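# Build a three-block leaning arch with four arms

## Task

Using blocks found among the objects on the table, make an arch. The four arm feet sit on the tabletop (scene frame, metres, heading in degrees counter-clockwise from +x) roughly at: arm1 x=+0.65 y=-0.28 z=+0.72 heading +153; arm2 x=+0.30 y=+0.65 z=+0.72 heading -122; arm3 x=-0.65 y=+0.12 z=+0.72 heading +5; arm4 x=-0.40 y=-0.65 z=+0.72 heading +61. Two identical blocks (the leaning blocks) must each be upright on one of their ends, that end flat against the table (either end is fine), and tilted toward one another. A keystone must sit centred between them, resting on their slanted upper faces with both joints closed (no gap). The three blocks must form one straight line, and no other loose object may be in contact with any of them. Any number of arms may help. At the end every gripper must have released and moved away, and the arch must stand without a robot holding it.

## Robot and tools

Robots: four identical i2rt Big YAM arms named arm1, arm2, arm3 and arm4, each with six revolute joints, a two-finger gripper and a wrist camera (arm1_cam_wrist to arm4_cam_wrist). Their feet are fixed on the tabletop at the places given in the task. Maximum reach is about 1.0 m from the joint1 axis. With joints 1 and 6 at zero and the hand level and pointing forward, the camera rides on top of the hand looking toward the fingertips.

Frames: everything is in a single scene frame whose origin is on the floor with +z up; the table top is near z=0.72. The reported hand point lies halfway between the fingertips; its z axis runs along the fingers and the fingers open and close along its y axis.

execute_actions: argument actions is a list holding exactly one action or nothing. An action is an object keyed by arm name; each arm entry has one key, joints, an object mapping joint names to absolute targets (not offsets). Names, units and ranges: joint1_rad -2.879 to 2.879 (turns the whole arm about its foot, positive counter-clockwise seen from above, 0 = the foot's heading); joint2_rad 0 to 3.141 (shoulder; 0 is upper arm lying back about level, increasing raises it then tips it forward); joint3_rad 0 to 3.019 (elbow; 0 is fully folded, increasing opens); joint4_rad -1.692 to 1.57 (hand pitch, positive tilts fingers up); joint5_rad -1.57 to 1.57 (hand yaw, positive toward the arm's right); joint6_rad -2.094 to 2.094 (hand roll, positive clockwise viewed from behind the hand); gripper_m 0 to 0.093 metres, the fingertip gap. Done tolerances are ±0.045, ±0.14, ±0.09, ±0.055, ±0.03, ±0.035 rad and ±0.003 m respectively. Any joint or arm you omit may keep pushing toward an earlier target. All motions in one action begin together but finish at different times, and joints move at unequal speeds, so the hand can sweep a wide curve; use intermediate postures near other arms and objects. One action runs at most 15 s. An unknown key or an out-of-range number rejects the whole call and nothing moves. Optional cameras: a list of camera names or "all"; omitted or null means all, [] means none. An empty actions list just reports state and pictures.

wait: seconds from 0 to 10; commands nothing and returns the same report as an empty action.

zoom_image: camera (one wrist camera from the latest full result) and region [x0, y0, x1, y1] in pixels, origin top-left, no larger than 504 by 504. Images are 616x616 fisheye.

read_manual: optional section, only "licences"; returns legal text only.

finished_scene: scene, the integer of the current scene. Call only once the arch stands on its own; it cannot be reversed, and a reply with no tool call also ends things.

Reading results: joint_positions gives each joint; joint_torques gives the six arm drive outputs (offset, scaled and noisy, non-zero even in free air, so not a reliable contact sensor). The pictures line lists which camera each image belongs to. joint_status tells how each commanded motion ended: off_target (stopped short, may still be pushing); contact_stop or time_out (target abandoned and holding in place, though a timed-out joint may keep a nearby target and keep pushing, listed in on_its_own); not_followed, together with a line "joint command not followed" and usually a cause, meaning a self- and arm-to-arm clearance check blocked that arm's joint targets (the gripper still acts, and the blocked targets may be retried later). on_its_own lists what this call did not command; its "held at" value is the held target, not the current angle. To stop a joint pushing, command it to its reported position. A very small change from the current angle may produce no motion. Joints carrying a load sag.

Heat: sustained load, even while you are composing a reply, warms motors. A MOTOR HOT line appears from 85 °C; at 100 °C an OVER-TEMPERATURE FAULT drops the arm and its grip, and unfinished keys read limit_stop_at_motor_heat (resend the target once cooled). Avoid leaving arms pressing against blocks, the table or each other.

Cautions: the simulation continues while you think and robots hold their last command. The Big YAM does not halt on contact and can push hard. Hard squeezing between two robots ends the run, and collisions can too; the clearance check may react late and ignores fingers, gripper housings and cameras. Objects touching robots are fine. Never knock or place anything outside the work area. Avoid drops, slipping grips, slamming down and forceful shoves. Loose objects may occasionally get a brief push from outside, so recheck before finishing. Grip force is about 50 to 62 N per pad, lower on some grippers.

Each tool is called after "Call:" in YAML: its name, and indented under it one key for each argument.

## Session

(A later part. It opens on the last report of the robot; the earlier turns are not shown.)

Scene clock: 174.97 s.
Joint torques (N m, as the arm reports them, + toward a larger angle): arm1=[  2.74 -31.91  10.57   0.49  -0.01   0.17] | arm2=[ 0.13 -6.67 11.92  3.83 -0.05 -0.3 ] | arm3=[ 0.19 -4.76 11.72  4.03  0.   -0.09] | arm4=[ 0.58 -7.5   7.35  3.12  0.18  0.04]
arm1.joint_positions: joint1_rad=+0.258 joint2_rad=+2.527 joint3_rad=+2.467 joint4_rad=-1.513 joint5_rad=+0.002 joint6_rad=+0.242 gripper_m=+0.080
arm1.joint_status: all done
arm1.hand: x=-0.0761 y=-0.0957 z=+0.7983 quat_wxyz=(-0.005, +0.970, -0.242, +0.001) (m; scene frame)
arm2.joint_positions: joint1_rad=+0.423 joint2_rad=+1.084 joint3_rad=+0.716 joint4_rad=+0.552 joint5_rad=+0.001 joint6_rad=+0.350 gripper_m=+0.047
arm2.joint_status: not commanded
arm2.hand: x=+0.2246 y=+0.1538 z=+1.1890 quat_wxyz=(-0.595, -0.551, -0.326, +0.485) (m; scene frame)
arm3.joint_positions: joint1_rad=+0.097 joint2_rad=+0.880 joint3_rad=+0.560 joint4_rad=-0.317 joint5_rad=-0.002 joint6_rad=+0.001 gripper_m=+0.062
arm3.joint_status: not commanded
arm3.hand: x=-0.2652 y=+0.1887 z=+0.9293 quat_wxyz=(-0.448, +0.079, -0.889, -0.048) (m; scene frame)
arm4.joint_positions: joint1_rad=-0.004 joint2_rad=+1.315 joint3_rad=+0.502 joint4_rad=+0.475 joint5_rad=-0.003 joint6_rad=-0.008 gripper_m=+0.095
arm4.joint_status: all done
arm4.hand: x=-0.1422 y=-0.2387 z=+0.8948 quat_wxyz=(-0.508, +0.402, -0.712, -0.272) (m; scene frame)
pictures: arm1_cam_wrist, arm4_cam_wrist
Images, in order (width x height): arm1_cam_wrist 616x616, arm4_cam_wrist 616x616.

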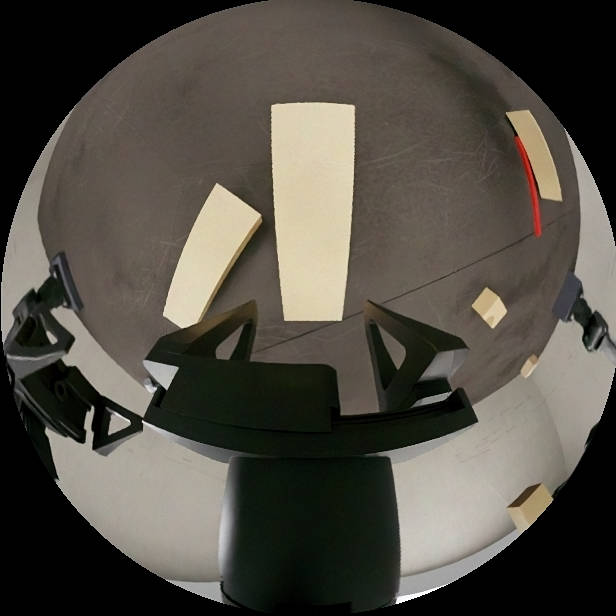

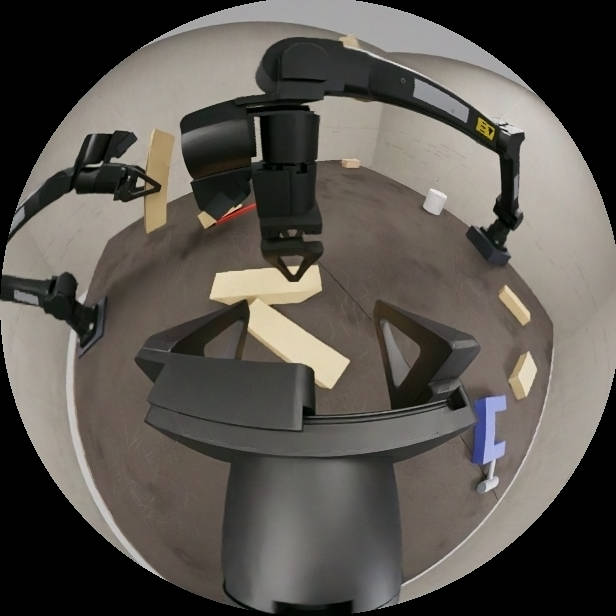

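Call:
execute_actions:
  actions:
    - {"arm1":{"joints":{"joint1_rad":0.245,"joint2_rad":2.625,"joint3_rad":2.585,"joint4_rad":-1.46}},"arm4":{"joints":{"joint2_rad":1.25,"joint3_rad":0.3,"joint4_rad":0.75}}}
  cameras: ["arm1_cam_wrist","arm4_cam_wrist"]

Scene clock: 186.53 s.
Joint torques (N m, as the arm reports them, + toward a larger angle): arm1=[  0.83 -28.46  14.29   0.54   0.01   0.16] | arm2=[ 0.04 -6.35 11.94  3.78  0.02 -0.25] | arm3=[ 0.52 -4.95 11.5   3.96  0.   -0.1 ] | arm4=[ 0.61 -4.39  6.58  3.17  0.18  0.05]
arm1.joint_positions: joint1_rad=+0.258 joint2_rad=+2.593 joint3_rad=+2.531 joint4_rad=-1.472 joint5_rad=+0.002 joint6_rad=+0.242 gripper_m=+0.080
arm1.joint_status: all done
arm1.hand: x=-0.0949 y=-0.0908 z=+0.7745 quat_wxyz=(-0.005, +0.970, -0.242, -0.018) (m; scene frame)
arm2.joint_positions: joint1_rad=+0.423 joint2_rad=+1.084 joint3_rad=+0.716 joint4_rad=+0.552 joint5_rad=+0.001 joint6_rad=+0.350 gripper_m=+0.047
arm2.joint_status: not commanded
arm2.hand: x=+0.2246 y=+0.1538 z=+1.1890 quat_wxyz=(-0.595, -0.551, -0.326, +0.485) (m; scene frame)
arm3.joint_positions: joint1_rad=+0.097 joint2_rad=+0.880 joint3_rad=+0.560 joint4_rad=-0.317 joint5_rad=-0.002 joint6_rad=+0.001 gripper_m=+0.062
arm3.joint_status: not commanded
arm3.hand: x=-0.2652 y=+0.1887 z=+0.9293 quat_wxyz=(-0.448, +0.079, -0.889, -0.048) (m; scene frame)
arm4.joint_positions: joint1_rad=-0.004 joint2_rad=+1.253 joint3_rad=+0.300 joint4_rad=+0.725 joint5_rad=-0.003 joint6_rad=-0.008 gripper_m=+0.095
arm4.joint_status: all done
arm4.hand: x=-0.1728 y=-0.2875 z=+0.8842 quat_wxyz=(-0.546, +0.387, -0.683, -0.294) (m; scene frame)
pictures: arm1_cam_wrist, arm4_cam_wrist
Images, in order (width x height): arm1_cam_wrist 616x616, arm4_cam_wrist 616x616.

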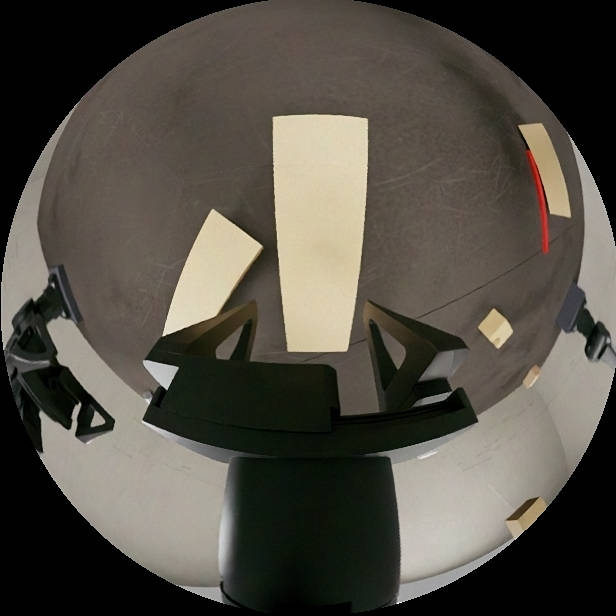

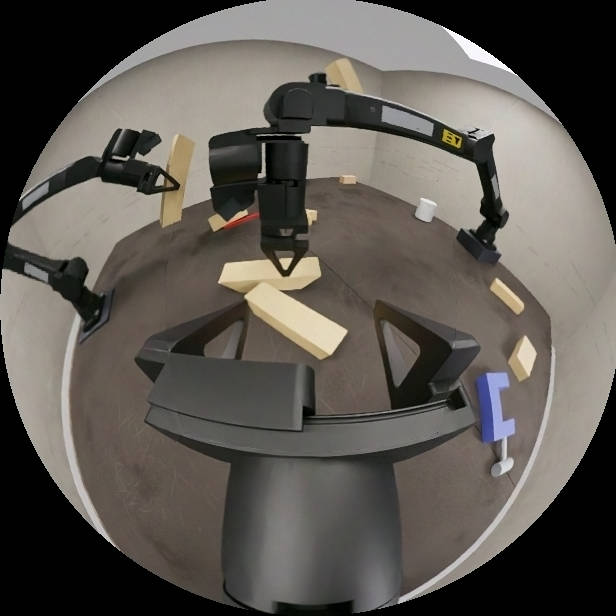

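Call:
execute_actions:
  actions:
    - {"arm1":{"joints":{"joint1_rad":0.236}}}
  cameras: ["arm1_cam_wrist"]

Scene clock: 188.97 s.
Joint torques (N m, as the arm reports them, + toward a larger angle): arm1=[  1.54 -28.33  14.19   0.6    0.     0.18] | arm2=[ 0.15 -5.85 11.68  3.76 -0.05 -0.28] | arm3=[ 0.13 -4.87 11.61  3.96  0.01 -0.11] | arm4=[ 0.56 -4.55  6.62  3.16  0.18  0.05]
arm1.joint_positions: joint1_rad=+0.245 joint2_rad=+2.593 joint3_rad=+2.531 joint4_rad=-1.472 joint5_rad=+0.002 joint6_rad=+0.242 gripper_m=+0.080
arm1.joint_status: all done
arm1.hand: x=-0.0925 y=-0.0814 z=+0.7746 quat_wxyz=(-0.005, +0.969, -0.248, -0.018) (m; scene frame)
arm2.joint_positions: joint1_rad=+0.423 joint2_rad=+1.084 joint3_rad=+0.716 joint4_rad=+0.552 joint5_rad=+0.001 joint6_rad=+0.350 gripper_m=+0.047
arm2.joint_status: not commanded
arm2.hand: x=+0.2246 y=+0.1538 z=+1.1890 quat_wxyz=(-0.595, -0.551, -0.326, +0.485) (m; scene frame)
arm3.joint_positions: joint1_rad=+0.097 joint2_rad=+0.880 joint3_rad=+0.560 joint4_rad=-0.317 joint5_rad=-0.002 joint6_rad=+0.001 gripper_m=+0.062
arm3.joint_status: not commanded
arm3.hand: x=-0.2652 y=+0.1887 z=+0.9293 quat_wxyz=(-0.448, +0.079, -0.889, -0.048) (m; scene frame)
arm4.joint_positions: joint1_rad=-0.004 joint2_rad=+1.253 joint3_rad=+0.300 joint4_rad=+0.725 joint5_rad=-0.003 joint6_rad=-0.008 gripper_m=+0.095
arm4.joint_status: not commanded
arm4.hand: x=-0.1728 y=-0.2875 z=+0.8842 quat_wxyz=(-0.546, +0.387, -0.683, -0.294) (m; scene frame)
pictures: arm1_cam_wrist
Images, in order (width x height): arm1_cam_wrist 616x616.

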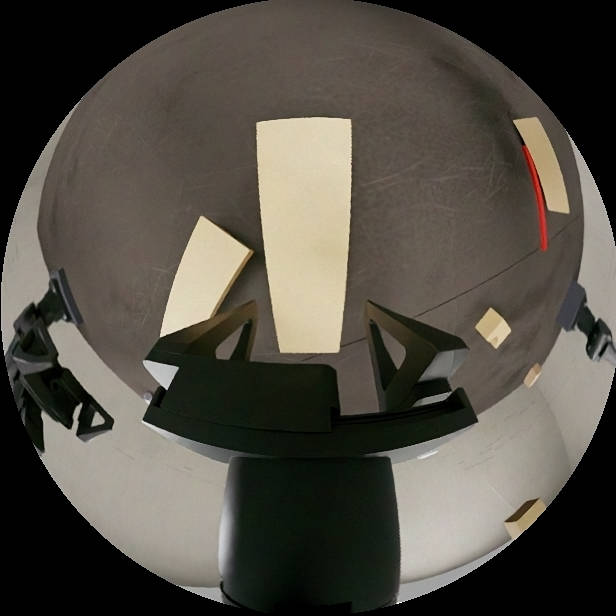

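Call:
execute_actions:
  actions:
    - {"arm1":{"joints":{"joint2_rad":2.658,"joint6_rad":0.215,"gripper_m":0.084}}}
  cameras: ["arm1_cam_wrist","arm4_cam_wrist"]

Scene clock: 193.00 s.
Joint torques (N m, as the arm reports them, + toward a larger angle): arm1=[  0.82 -28.74  14.     0.51   0.01  -0.07] | arm2=[ 0.42 -6.3  11.9   3.92  0.   -0.31] | arm3=[ 0.41 -5.03 11.6   3.92 -0.02 -0.05] | arm4=[ 0.61 -4.44  6.63  3.16  0.18  0.05]
arm1.joint_positions: joint1_rad=+0.245 joint2_rad=+2.623 joint3_rad=+2.534 joint4_rad=-1.472 joint5_rad=+0.002 joint6_rad=+0.229 gripper_m=+0.084
arm1.joint_status: all done
arm1.hand: x=-0.0891 y=-0.0821 z=+0.7530 quat_wxyz=(-0.005, +0.970, -0.242, -0.005) (m; scene frame)
arm2.joint_positions: joint1_rad=+0.423 joint2_rad=+1.084 joint3_rad=+0.716 joint4_rad=+0.552 joint5_rad=+0.001 joint6_rad=+0.350 gripper_m=+0.047
arm2.joint_status: not commanded
arm2.hand: x=+0.2246 y=+0.1538 z=+1.1890 quat_wxyz=(-0.595, -0.551, -0.326, +0.485) (m; scene frame)
arm3.joint_positions: joint1_rad=+0.097 joint2_rad=+0.880 joint3_rad=+0.560 joint4_rad=-0.317 joint5_rad=-0.002 joint6_rad=+0.001 gripper_m=+0.062
arm3.joint_status: not commanded
arm3.hand: x=-0.2652 y=+0.1887 z=+0.9293 quat_wxyz=(-0.448, +0.079, -0.889, -0.048) (m; scene frame)
arm4.joint_positions: joint1_rad=-0.004 joint2_rad=+1.253 joint3_rad=+0.300 joint4_rad=+0.725 joint5_rad=-0.003 joint6_rad=-0.008 gripper_m=+0.095
arm4.joint_status: not commanded
arm4.hand: x=-0.1728 y=-0.2875 z=+0.8842 quat_wxyz=(-0.546, +0.387, -0.683, -0.294) (m; scene frame)
pictures: arm1_cam_wrist, arm4_cam_wrist
Images, in order (width x height): arm1_cam_wrist 616x616, arm4_cam_wrist 616x616.

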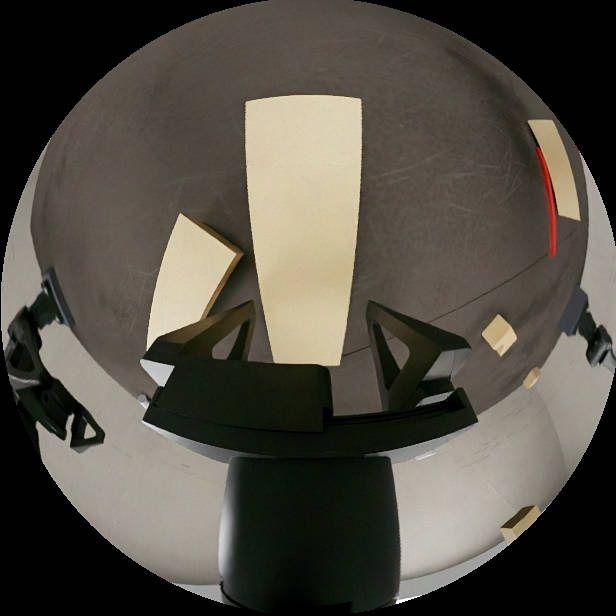

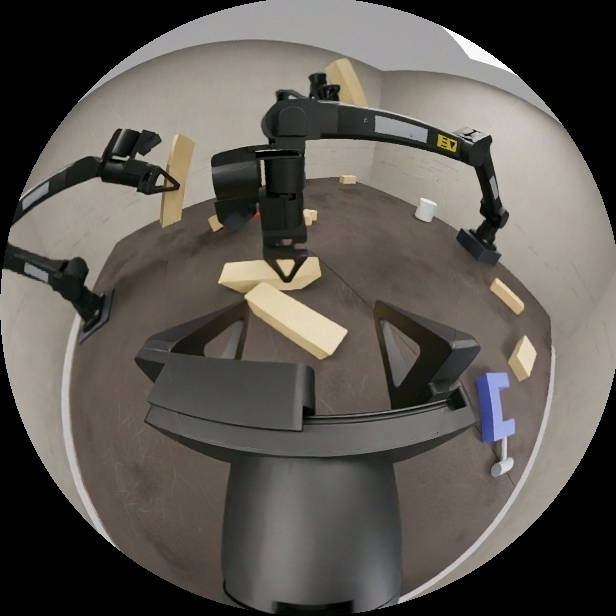

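Call:
execute_actions:
  actions:
    - {"arm1":{"joints":{"joint2_rad":2.678}}}
  cameras: ["arm1_cam_wrist","arm4_cam_wrist"]

Scene clock: 195.47 s.
Joint torques (N m, as the arm reports them, + toward a larger angle): arm1=[  1.27 -28.58  13.79   0.48   0.01  -0.08] | arm2=[ 0.   -7.05 11.71  3.75 -0.06 -0.33] | arm3=[ 0.08 -4.93 11.63  4.07  0.03 -0.1 ] | arm4=[ 0.63 -4.53  6.61  3.15  0.19  0.05]
arm1.joint_positions: joint1_rad=+0.245 joint2_rad=+2.639 joint3_rad=+2.534 joint4_rad=-1.472 joint5_rad=+0.002 joint6_rad=+0.228 gripper_m=+0.084
arm1.joint_status: all done
arm1.hand: x=-0.0867 y=-0.0826 z=+0.7410 quat_wxyz=(-0.005, +0.970, -0.242, +0.003) (m; scene frame)
arm2.joint_positions: joint1_rad=+0.423 joint2_rad=+1.084 joint3_rad=+0.716 joint4_rad=+0.552 joint5_rad=+0.001 joint6_rad=+0.350 gripper_m=+0.047
arm2.joint_status: not commanded
arm2.hand: x=+0.2246 y=+0.1538 z=+1.1890 quat_wxyz=(-0.595, -0.551, -0.326, +0.485) (m; scene frame)
arm3.joint_positions: joint1_rad=+0.097 joint2_rad=+0.880 joint3_rad=+0.560 joint4_rad=-0.317 joint5_rad=-0.002 joint6_rad=+0.001 gripper_m=+0.062
arm3.joint_status: not commanded
arm3.hand: x=-0.2652 y=+0.1887 z=+0.9293 quat_wxyz=(-0.448, +0.079, -0.889, -0.048) (m; scene frame)
arm4.joint_positions: joint1_rad=-0.004 joint2_rad=+1.253 joint3_rad=+0.300 joint4_rad=+0.725 joint5_rad=-0.003 joint6_rad=-0.008 gripper_m=+0.095
arm4.joint_status: not commanded
arm4.hand: x=-0.1728 y=-0.2875 z=+0.8842 quat_wxyz=(-0.546, +0.387, -0.683, -0.294) (m; scene frame)
pictures: arm1_cam_wrist, arm4_cam_wrist
Images, in order (width x height): arm1_cam_wrist 616x616, arm4_cam_wrist 616x616.

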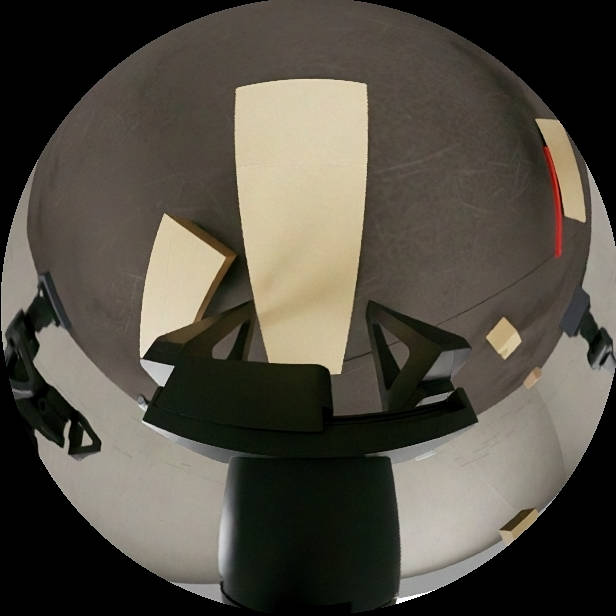

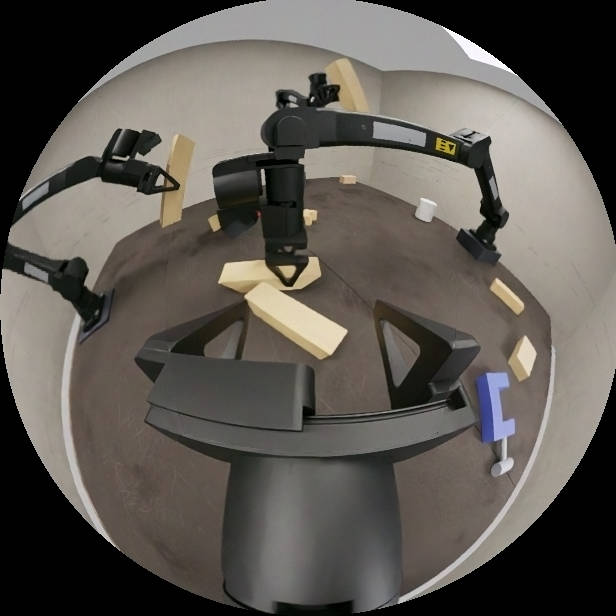

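Call:
execute_actions:
  actions:
    - {"arm1":{"joints":{"gripper_m":0.04}}}
  cameras: ["arm1_cam_wrist"]

Scene clock: 197.10 s.
Joint torques (N m, as the arm reports them, + toward a larger angle): arm1=[  1.52 -28.04  13.93   0.48   0.09  -0.08] | arm2=[-0.46 -6.44 11.85  4.19 -0.02 -0.26] | arm3=[ 0.72 -4.4  11.67  3.81  0.   -0.1 ] | arm4=[ 0.6  -4.36  6.61  3.19  0.18  0.05]
arm1.joint_positions: joint1_rad=+0.245 joint2_rad=+2.639 joint3_rad=+2.534 joint4_rad=-1.472 joint5_rad=+0.000 joint6_rad=+0.227 gripper_m=+0.060
arm1.joint_status: gripper_m off_target (ended at +0.060, target +0.040)
arm1.hand: x=-0.0868 y=-0.0829 z=+0.7410 quat_wxyz=(-0.004, +0.971, -0.241, +0.003) (m; scene frame)
arm2.joint_positions: joint1_rad=+0.423 joint2_rad=+1.084 joint3_rad=+0.716 joint4_rad=+0.552 joint5_rad=+0.001 joint6_rad=+0.350 gripper_m=+0.047
arm2.joint_status: not commanded
arm2.hand: x=+0.2246 y=+0.1538 z=+1.1890 quat_wxyz=(-0.595, -0.551, -0.326, +0.485) (m; scene frame)
arm3.joint_positions: joint1_rad=+0.097 joint2_rad=+0.880 joint3_rad=+0.560 joint4_rad=-0.317 joint5_rad=-0.002 joint6_rad=+0.001 gripper_m=+0.062
arm3.joint_status: not commanded
arm3.hand: x=-0.2652 y=+0.1887 z=+0.9293 quat_wxyz=(-0.448, +0.079, -0.889, -0.048) (m; scene frame)
arm4.joint_positions: joint1_rad=-0.004 joint2_rad=+1.253 joint3_rad=+0.300 joint4_rad=+0.725 joint5_rad=-0.003 joint6_rad=-0.008 gripper_m=+0.095
arm4.joint_status: not commanded
arm4.hand: x=-0.1728 y=-0.2875 z=+0.8842 quat_wxyz=(-0.546, +0.387, -0.683, -0.294) (m; scene frame)
pictures: arm1_cam_wrist
Images, in order (width x height): arm1_cam_wrist 616x616.

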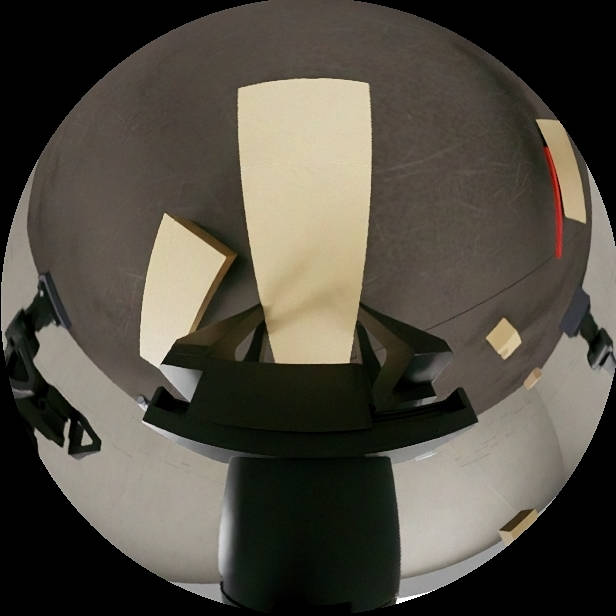

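Call:
execute_actions:
  actions:
    - {"arm1":{"joints":{"joint2_rad":2.25,"joint3_rad":2.45,"joint4_rad":-1.62}},"arm2":{"joints":{"joint2_rad":1.3,"joint3_rad":0.95,"joint4_rad":1.12}},"arm3":{"joints":{"joint2_rad":1.1,"joint3_rad":1.03,"joint4_rad":0.16}},"arm4":{"joints":{"joint1_rad":-0.08,"joint2_rad":1.0,"joint3_rad":0.05,"joint4_rad":0.95}}}
  cameras: ["arm1_cam_wrist","arm4_cam_wrist"]

Scene clock: 217.63 s.
Joint torques (N m, as the arm reports them, + toward a larger angle): arm1=[  0.9  -27.76  11.57  -0.06   0.09  -0.06] | arm2=[ -0.67 -10.86  14.67   3.15  -0.01  -0.31] | arm3=[ 0.84 -8.45 14.07  3.75 -0.01 -0.09] | arm4=[ 0.19 -0.21  6.31  3.17  0.14  0.06]
arm1.joint_positions: joint1_rad=+0.245 joint2_rad=+2.245 joint3_rad=+2.430 joint4_rad=-1.610 joint5_rad=+0.000 joint6_rad=+0.227 gripper_m=+0.060
arm1.joint_status: all done
arm1.hand: x=-0.0464 y=-0.0958 z=+0.9850 quat_wxyz=(-0.005, +0.968, -0.240, -0.073) (m; scene frame)
arm2.joint_positions: joint1_rad=+0.423 joint2_rad=+1.345 joint3_rad=+0.871 joint4_rad=+1.079 joint5_rad=+0.001 joint6_rad=+0.350 gripper_m=+0.047
arm2.joint_status: all done
arm2.hand: x=+0.2183 y=+0.1115 z=+1.2650 quat_wxyz=(-0.686, -0.400, -0.237, +0.560) (m; scene frame)
arm3.joint_positions: joint1_rad=+0.097 joint2_rad=+1.130 joint3_rad=+0.963 joint4_rad=+0.123 joint5_rad=-0.002 joint6_rad=+0.000 gripper_m=+0.062
arm3.joint_status: all done
arm3.hand: x=-0.1165 y=+0.2132 z=+1.1581 quat_wxyz=(-0.689, +0.062, -0.719, -0.068) (m; scene frame)
arm4.joint_positions: joint1_rad=-0.077 joint2_rad=+0.999 joint3_rad=+0.054 joint4_rad=+0.925 joint5_rad=-0.002 joint6_rad=-0.008 gripper_m=+0.095
arm4.joint_status: all done
arm4.hand: x=-0.1974 y=-0.3733 z=+0.9120 quat_wxyz=(-0.626, +0.330, -0.635, -0.309) (m; scene frame)
pictures: arm1_cam_wrist, arm4_cam_wrist
Images, in order (width x height): arm1_cam_wrist 616x616, arm4_cam_wrist 616x616.

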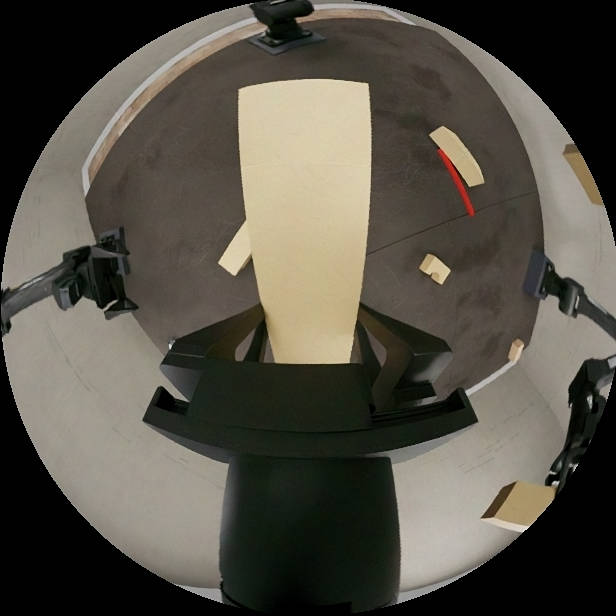

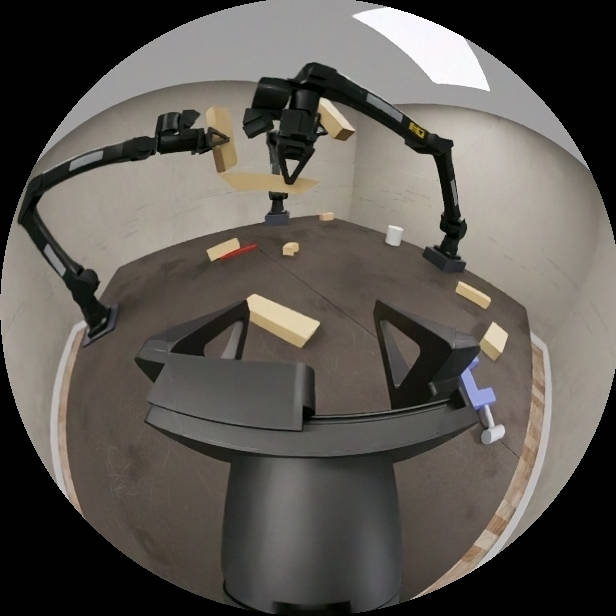

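Call:
execute_actions:
  actions:
    - {"arm1":{"joints":{"joint1_rad":0.5,"joint2_rad":1.6,"joint3_rad":1.68,"joint4_rad":-1.62,"joint6_rad":-0.3}},"arm2":{"joints":{"joint2_rad":1.95,"joint3_rad":0.97}},"arm3":{"joints":{"joint1_rad":-0.05,"joint2_rad":1.6,"joint3_rad":1.04}}}

Scene clock: 224.93 s.
Joint torques (N m, as the arm reports them, + toward a larger angle): arm1=[  2.35 -18.88  10.26   0.02  -0.04  -0.09] | arm2=[  0.53 -18.14   8.97   3.76  -0.02  -0.28] | arm3=[  1.4  -17.33  12.13   3.45  -0.17  -0.1 ] | arm4=[ 0.19 -0.21  6.34  3.14  0.15  0.04]
arm1.joint_positions: joint1_rad=+0.494 joint2_rad=+1.601 joint3_rad=+1.676 joint4_rad=-1.616 joint5_rad=+0.001 joint6_rad=-0.287 gripper_m=+0.060
arm1.joint_status: all done
arm1.hand: x=+0.1621 y=-0.2763 z=+1.0627 quat_wxyz=(-0.007, +0.990, +0.137, -0.013) (m; scene frame)
arm2.joint_positions: joint1_rad=+0.423 joint2_rad=+2.007 joint3_rad=+0.925 joint4_rad=+1.076 joint5_rad=+0.001 joint6_rad=+0.349 gripper_m=+0.047
arm2.joint_status: all done
arm2.hand: x=+0.2008 y=-0.0097 z=+0.8905 quat_wxyz=(-0.546, -0.611, -0.362, +0.445) (m; scene frame)
arm3.joint_positions: joint1_rad=-0.060 joint2_rad=+1.670 joint3_rad=+0.972 joint4_rad=+0.124 joint5_rad=+0.002 joint6_rad=-0.001 gripper_m=+0.062
arm3.joint_status: all done
arm3.hand: x=-0.0261 y=+0.1335 z=+0.8506 quat_wxyz=(-0.477, +0.008, -0.879, -0.011) (m; scene frame)
arm4.joint_positions: joint1_rad=-0.077 joint2_rad=+0.999 joint3_rad=+0.054 joint4_rad=+0.925 joint5_rad=-0.002 joint6_rad=-0.008 gripper_m=+0.095
arm4.joint_status: not commanded
arm4.hand: x=-0.1974 y=-0.3733 z=+0.9120 quat_wxyz=(-0.626, +0.330, -0.635, -0.309) (m; scene frame)
pictures: arm1_cam_wrist, arm2_cam_wrist, arm3_cam_wrist, arm4_cam_wrist
Images, in order (width x height): arm1_cam_wrist 616x616, arm2_cam_wrist 616x616, arm3_cam_wrist 616x616, arm4_cam_wrist 616x616.

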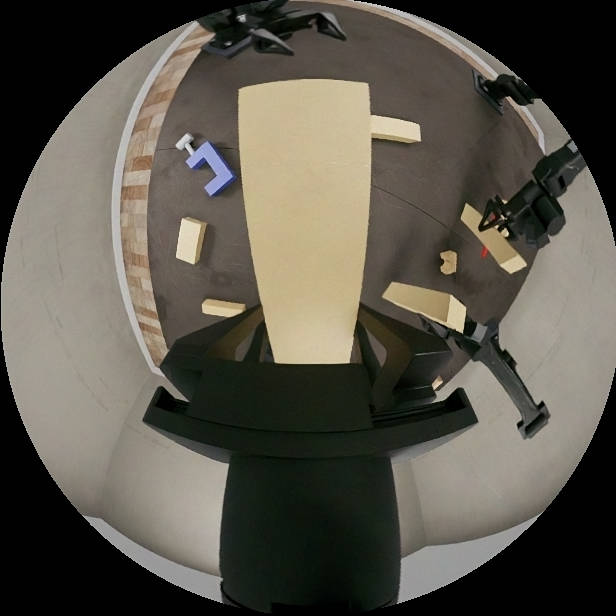

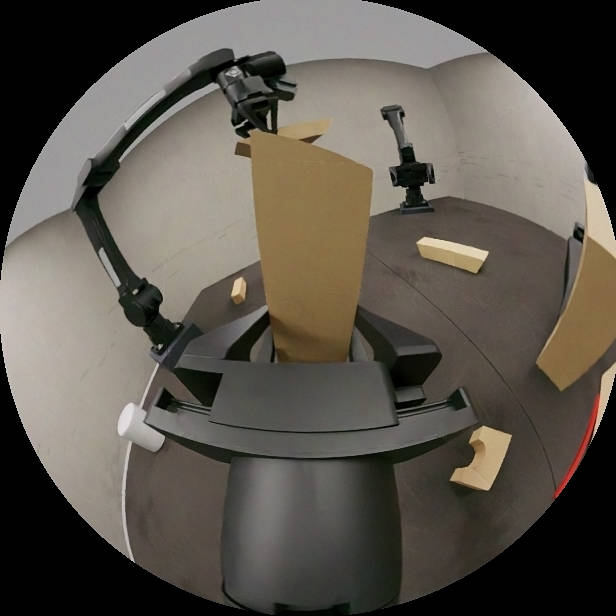

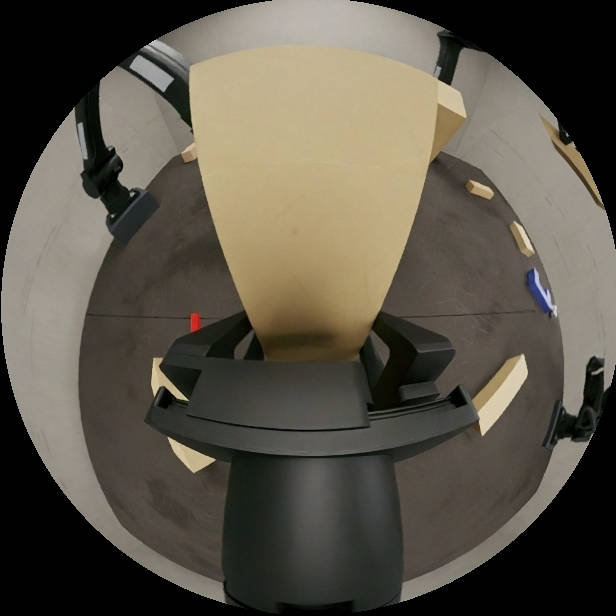

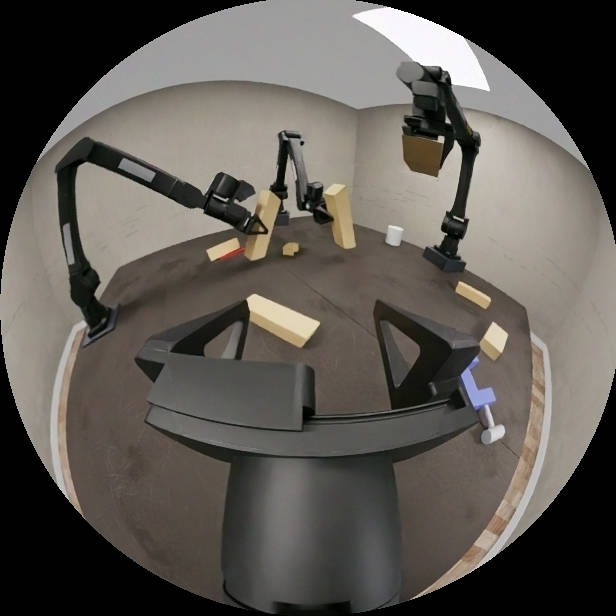

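Call:
execute_actions:
  actions:
    - {"arm2":{"joints":{"joint2_rad":2.08,"joint3_rad":1.0,"joint4_rad":1.25}},"arm3":{"joints":{"joint1_rad":-0.245,"joint4_rad":0.25}},"arm4":{"joints":{"joint1_rad":-0.35,"joint2_rad":1.75,"joint3_rad":0.6,"joint4_rad":1.2,"joint5_rad":-0.6}}}

Scene clock: 235.50 s.
Joint torques (N m, as the arm reports them, + toward a larger angle): arm1=[  2.42 -18.24  10.23  -0.07  -0.02  -0.08] | arm2=[  0.33 -17.08   7.89   4.02  -0.02  -0.24] | arm3=[  0.36 -16.99  12.21   4.18  -0.17  -0.06] | arm4=[ -0.11 -10.35   7.58   2.74  -0.16   0.03]
arm1.joint_positions: joint1_rad=+0.494 joint2_rad=+1.601 joint3_rad=+1.676 joint4_rad=-1.616 joint5_rad=+0.001 joint6_rad=-0.287 gripper_m=+0.060
arm1.joint_status: not commanded
arm1.hand: x=+0.1621 y=-0.2763 z=+1.0627 quat_wxyz=(-0.007, +0.990, +0.137, -0.013) (m; scene frame)
arm2.joint_positions: joint1_rad=+0.423 joint2_rad=+2.128 joint3_rad=+0.955 joint4_rad=+1.203 joint5_rad=+0.001 joint6_rad=+0.349 gripper_m=+0.047
arm2.joint_status: all done
arm2.hand: x=+0.2002 y=-0.0145 z=+0.8556 quat_wxyz=(-0.555, -0.600, -0.356, +0.453) (m; scene frame)
arm3.joint_positions: joint1_rad=-0.250 joint2_rad=+1.670 joint3_rad=+0.972 joint4_rad=+0.201 joint5_rad=+0.001 joint6_rad=-0.002 gripper_m=+0.062
arm3.joint_status: all done
arm3.hand: x=-0.0248 y=+0.0137 z=+0.8654 quat_wxyz=(-0.509, -0.073, -0.857, +0.037) (m; scene frame)
arm4.joint_positions: joint1_rad=-0.347 joint2_rad=+1.756 joint3_rad=+0.562 joint4_rad=+1.181 joint5_rad=-0.596 joint6_rad=-0.007 gripper_m=+0.095
arm4.joint_status: all done
arm4.hand: x=-0.0550 y=-0.2568 z=+0.8726 quat_wxyz=(-0.568, +0.424, -0.574, -0.409) (m; scene frame)
pictures: arm1_cam_wrist, arm2_cam_wrist, arm3_cam_wrist, arm4_cam_wrist
Images, in order (width x height): arm1_cam_wrist 616x616, arm2_cam_wrist 616x616, arm3_cam_wrist 616x616, arm4_cam_wrist 616x616.

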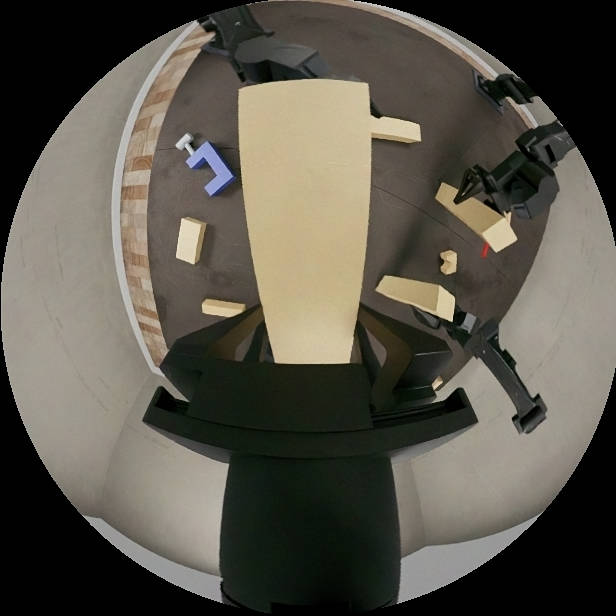

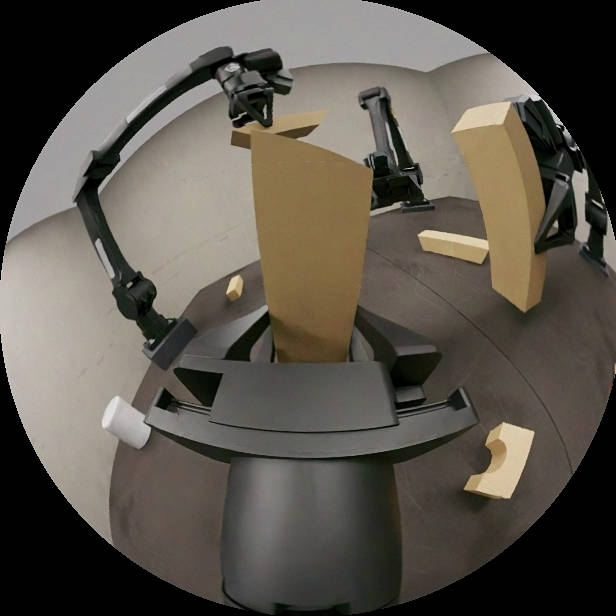

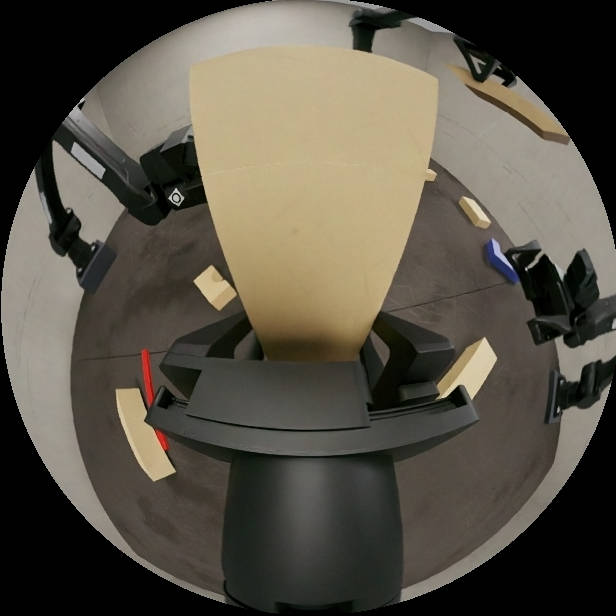

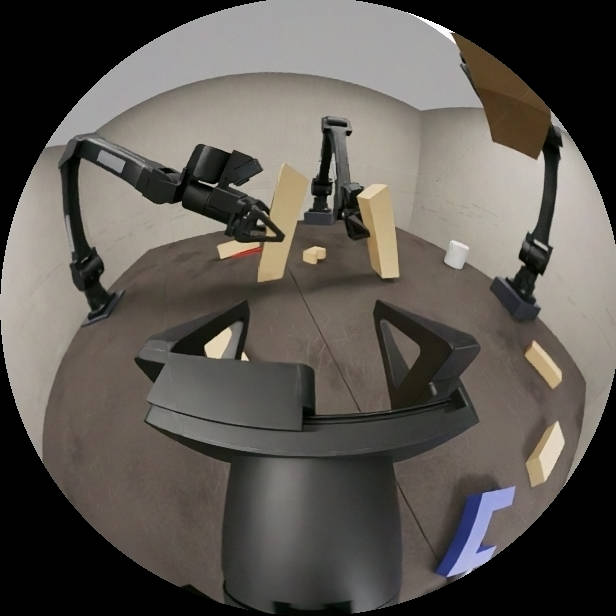

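Call:
zoom_image:
  camera: "arm4_cam_wrist"
  region: [210, 150, 420, 300]

Region (210, 150, 420, 300) of arm4_cam_wrist's 616x616 image, scaled by 2.400, with more detail than that image has; it fills the top 360 rows of this view, and the rest is white.

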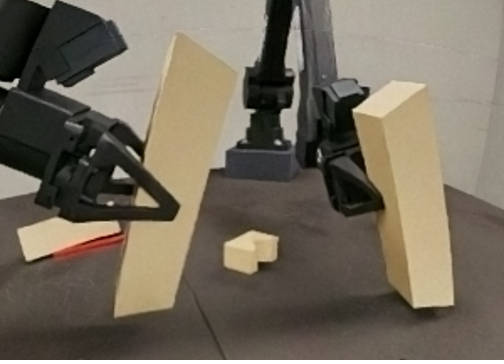

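Call:
execute_actions:
  actions:
    - {"arm2":{"joints":{"joint2_rad":2.115}},"arm3":{"joints":{"joint2_rad":1.70}}}
  cameras: ["arm2_cam_wrist","arm4_cam_wrist"]

Call:
zoom_image:
  camera: "arm4_cam_wrist"
  region: [210, 160, 420, 320]

Scene clock: 242.07 s.
Joint torques (N m, as the arm reports them, + toward a larger angle): arm1=[  2.84 -18.3   10.12   0.02  -0.02  -0.07] | arm2=[  0.12 -17.01   8.06   3.95  -0.05  -0.34] | arm3=[  0.79 -15.35  11.96   4.01  -0.15  -0.06] | arm4=[ -0.1  -10.29   7.57   2.76  -0.16   0.04]
arm1.joint_positions: joint1_rad=+0.494 joint2_rad=+1.601 joint3_rad=+1.676 joint4_rad=-1.616 joint5_rad=+0.001 joint6_rad=-0.287 gripper_m=+0.060
arm1.joint_status: not commanded
arm1.hand: x=+0.1621 y=-0.2763 z=+1.0627 quat_wxyz=(-0.007, +0.990, +0.137, -0.013) (m; scene frame)
arm2.joint_positions: joint1_rad=+0.423 joint2_rad=+2.145 joint3_rad=+0.955 joint4_rad=+1.203 joint5_rad=+0.001 joint6_rad=+0.349 gripper_m=+0.047
arm2.joint_status: all done
arm2.hand: x=+0.2003 y=-0.0134 z=+0.8447 quat_wxyz=(-0.551, -0.605, -0.359, +0.450) (m; scene frame)
arm3.joint_positions: joint1_rad=-0.250 joint2_rad=+1.736 joint3_rad=+0.972 joint4_rad=+0.206 joint5_rad=+0.001 joint6_rad=-0.002 gripper_m=+0.062
arm3.joint_status: all done
arm3.hand: x=-0.0251 y=+0.0142 z=+0.8259 quat_wxyz=(-0.482, -0.074, -0.872, +0.035) (m; scene frame)
arm4.joint_positions: joint1_rad=-0.347 joint2_rad=+1.756 joint3_rad=+0.562 joint4_rad=+1.181 joint5_rad=-0.596 joint6_rad=-0.007 gripper_m=+0.095
arm4.joint_status: not commanded
arm4.hand: x=-0.0550 y=-0.2568 z=+0.8726 quat_wxyz=(-0.568, +0.424, -0.574, -0.409) (m; scene frame)
pictures: arm2_cam_wrist, arm4_cam_wrist
Images, in order (width x height): arm2_cam_wrist 616x616, arm4_cam_wrist 616x616.

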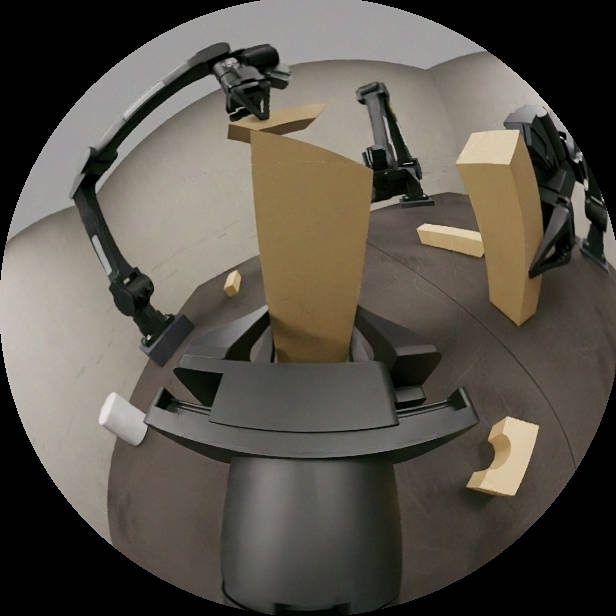

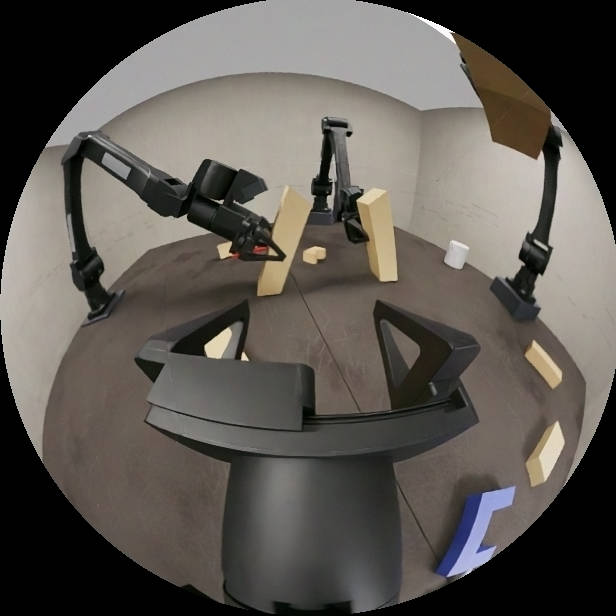

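Region (210, 160, 420, 320) of arm4_cam_wrist's 616x616 image, scaled by 2.400, with more detail than that image has; it fills the top 384 rows of this view, and the rest is white.

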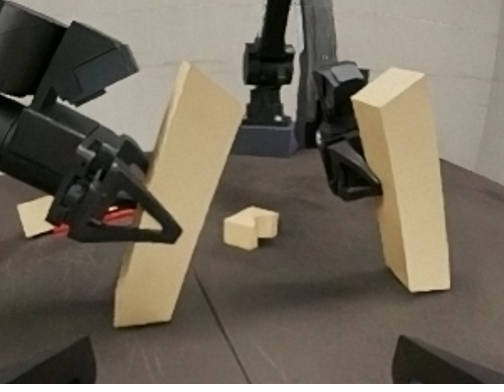

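Call:
execute_actions:
  actions:
    - {"arm1":{"joints":{"joint1_rad":0.02,"joint2_rad":1.865,"joint3_rad":1.985,"joint4_rad":-1.64,"joint6_rad":-0.313}},"arm2":{"joints":{"joint2_rad":2.135}},"arm3":{"joints":{"joint2_rad":1.725}}}

Scene clock: 248.77 s.
Joint torques (N m, as the arm reports them, + toward a larger angle): arm1=[  1.84 -24.98  15.14  -0.06   0.    -0.06] | arm2=[ -0.15 -16.08   8.05   3.84   0.04  -0.34] | arm3=[  0.39 -13.52  11.92   3.7   -0.12  -0.05] | arm4=[  0.   -10.43   7.57   2.74  -0.17   0.04]
arm1.joint_positions: joint1_rad=+0.021 joint2_rad=+1.887 joint3_rad=+1.919 joint4_rad=-1.637 joint5_rad=+0.001 joint6_rad=-0.303 gripper_m=+0.060
arm1.joint_status: all done
arm1.hand: x=+0.1406 y=-0.0128 z=+1.0108 quat_wxyz=(+0.002, +0.996, -0.090, +0.017) (m; scene frame)
arm2.joint_positions: joint1_rad=+0.423 joint2_rad=+2.155 joint3_rad=+0.955 joint4_rad=+1.208 joint5_rad=+0.001 joint6_rad=+0.349 gripper_m=+0.047
arm2.joint_status: all done
arm2.hand: x=+0.2005 y=-0.0126 z=+0.8392 quat_wxyz=(-0.549, -0.606, -0.360, +0.448) (m; scene frame)
arm3.joint_positions: joint1_rad=-0.250 joint2_rad=+1.742 joint3_rad=+0.972 joint4_rad=+0.207 joint5_rad=+0.001 joint6_rad=-0.002 gripper_m=+0.062
arm3.joint_status: all done
arm3.hand: x=-0.0252 y=+0.0143 z=+0.8224 quat_wxyz=(-0.480, -0.074, -0.873, +0.035) (m; scene frame)
arm4.joint_positions: joint1_rad=-0.347 joint2_rad=+1.756 joint3_rad=+0.562 joint4_rad=+1.181 joint5_rad=-0.596 joint6_rad=-0.007 gripper_m=+0.095
arm4.joint_status: not commanded
arm4.hand: x=-0.0550 y=-0.2568 z=+0.8726 quat_wxyz=(-0.568, +0.424, -0.574, -0.409) (m; scene frame)
pictures: arm1_cam_wrist, arm2_cam_wrist, arm3_cam_wrist, arm4_cam_wrist
Images, in order (width x height): arm1_cam_wrist 616x616, arm2_cam_wrist 616x616, arm3_cam_wrist 616x616, arm4_cam_wrist 616x616.

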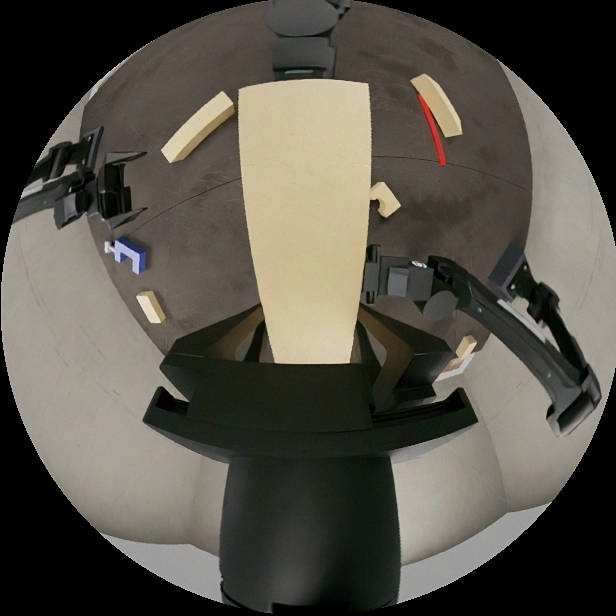

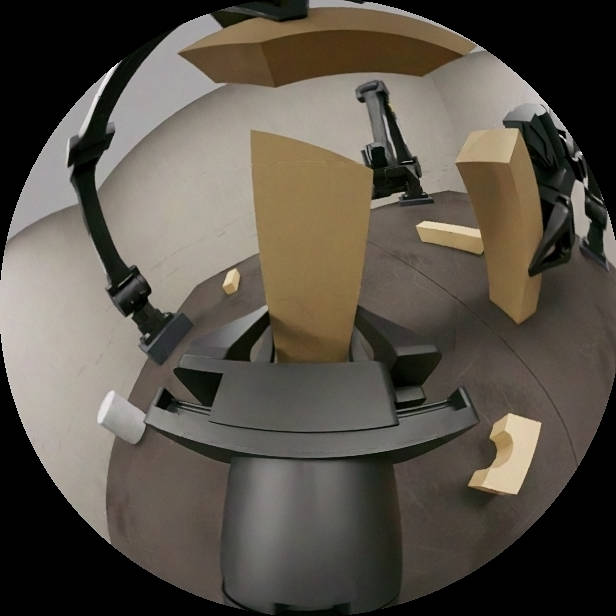

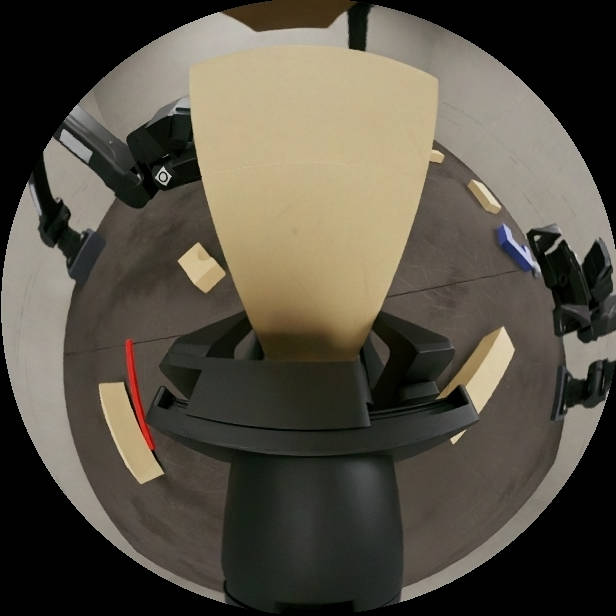

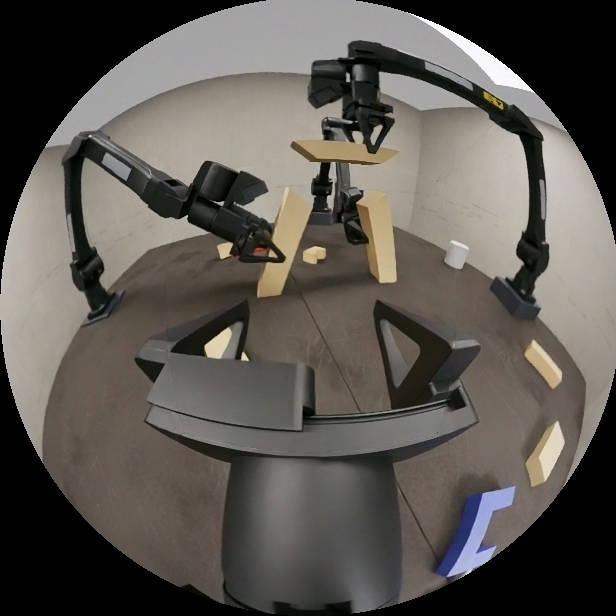

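Call:
zoom_image:
  camera: "arm4_cam_wrist"
  region: [240, 130, 420, 310]

Call:
zoom_image:
  camera: "arm2_cam_wrist"
  region: [440, 110, 610, 340]

Region (240, 130, 420, 310) of arm4_cam_wrist's 616x616 image, scaled by 2.800, with more detail than that image has.

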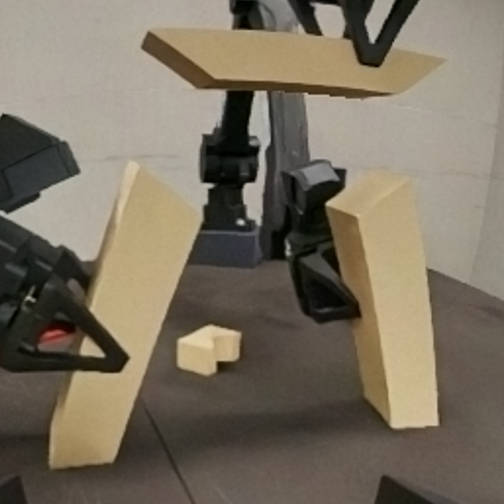

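Region (440, 110, 610, 340) of arm2_cam_wrist's 616x616 image, scaled by 2.191, with more detail than that image has; it fills the left 373 columns of this view, and the rest is white.

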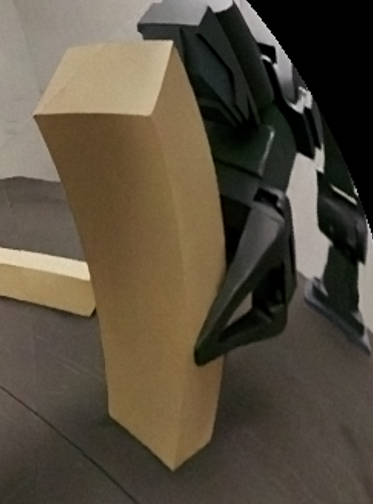

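Call:
execute_actions:
  actions:
    - {"arm2":{"joints":{"joint2_rad":2.16}},"arm3":{"joints":{"joint2_rad":1.755}},"arm4":{"joints":{"joint1_rad":-0.55,"joint2_rad":2.06,"joint3_rad":0.98,"joint4_rad":1.15,"joint5_rad":-0.95}}}
  cameras: ["arm4_cam_wrist"]

Scene clock: 262.37 s.
Joint torques (N m, as the arm reports them, + toward a larger angle): arm1=[  2.01 -24.92  15.04  -0.07  -0.03  -0.07] | arm2=[  0.74 -13.96   7.93   3.14  -0.08  -0.31] | arm3=[  0.83 -11.78  11.73   3.5   -0.13  -0.07] | arm4=[  0.8  -15.26   8.1    1.27  -0.15   0.04]
arm1.joint_positions: joint1_rad=+0.021 joint2_rad=+1.887 joint3_rad=+1.919 joint4_rad=-1.637 joint5_rad=+0.001 joint6_rad=-0.303 gripper_m=+0.060
arm1.joint_status: not commanded
arm1.hand: x=+0.1406 y=-0.0128 z=+1.0108 quat_wxyz=(+0.002, +0.996, -0.090, +0.017) (m; scene frame)
arm2.joint_positions: joint1_rad=+0.423 joint2_rad=+2.161 joint3_rad=+0.956 joint4_rad=+1.219 joint5_rad=+0.001 joint6_rad=+0.349 gripper_m=+0.047
arm2.joint_status: all done
arm2.hand: x=+0.2005 y=-0.0124 z=+0.8382 quat_wxyz=(-0.551, -0.604, -0.359, +0.450) (m; scene frame)
arm3.joint_positions: joint1_rad=-0.250 joint2_rad=+1.746 joint3_rad=+0.972 joint4_rad=+0.212 joint5_rad=+0.001 joint6_rad=-0.004 gripper_m=+0.062
arm3.joint_status: all done
arm3.hand: x=-0.0246 y=+0.0142 z=+0.8214 quat_wxyz=(-0.481, -0.073, -0.873, +0.036) (m; scene frame)
arm4.joint_positions: joint1_rad=-0.557 joint2_rad=+2.066 joint3_rad=+0.941 joint4_rad=+1.159 joint5_rad=-0.945 joint6_rad=-0.006 gripper_m=+0.095
arm4.joint_status: all done
arm4.hand: x=+0.0780 y=-0.2620 z=+0.8343 quat_wxyz=(-0.553, +0.465, -0.528, -0.446) (m; scene frame)
pictures: arm4_cam_wrist
Images, in order (width x height): arm4_cam_wrist 616x616.

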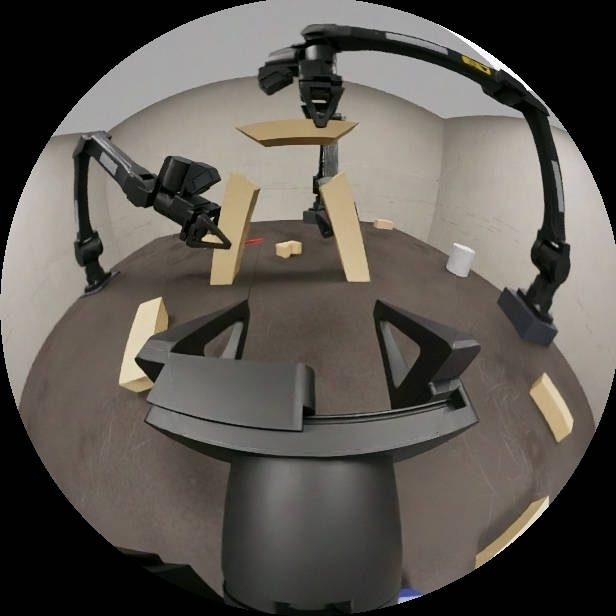

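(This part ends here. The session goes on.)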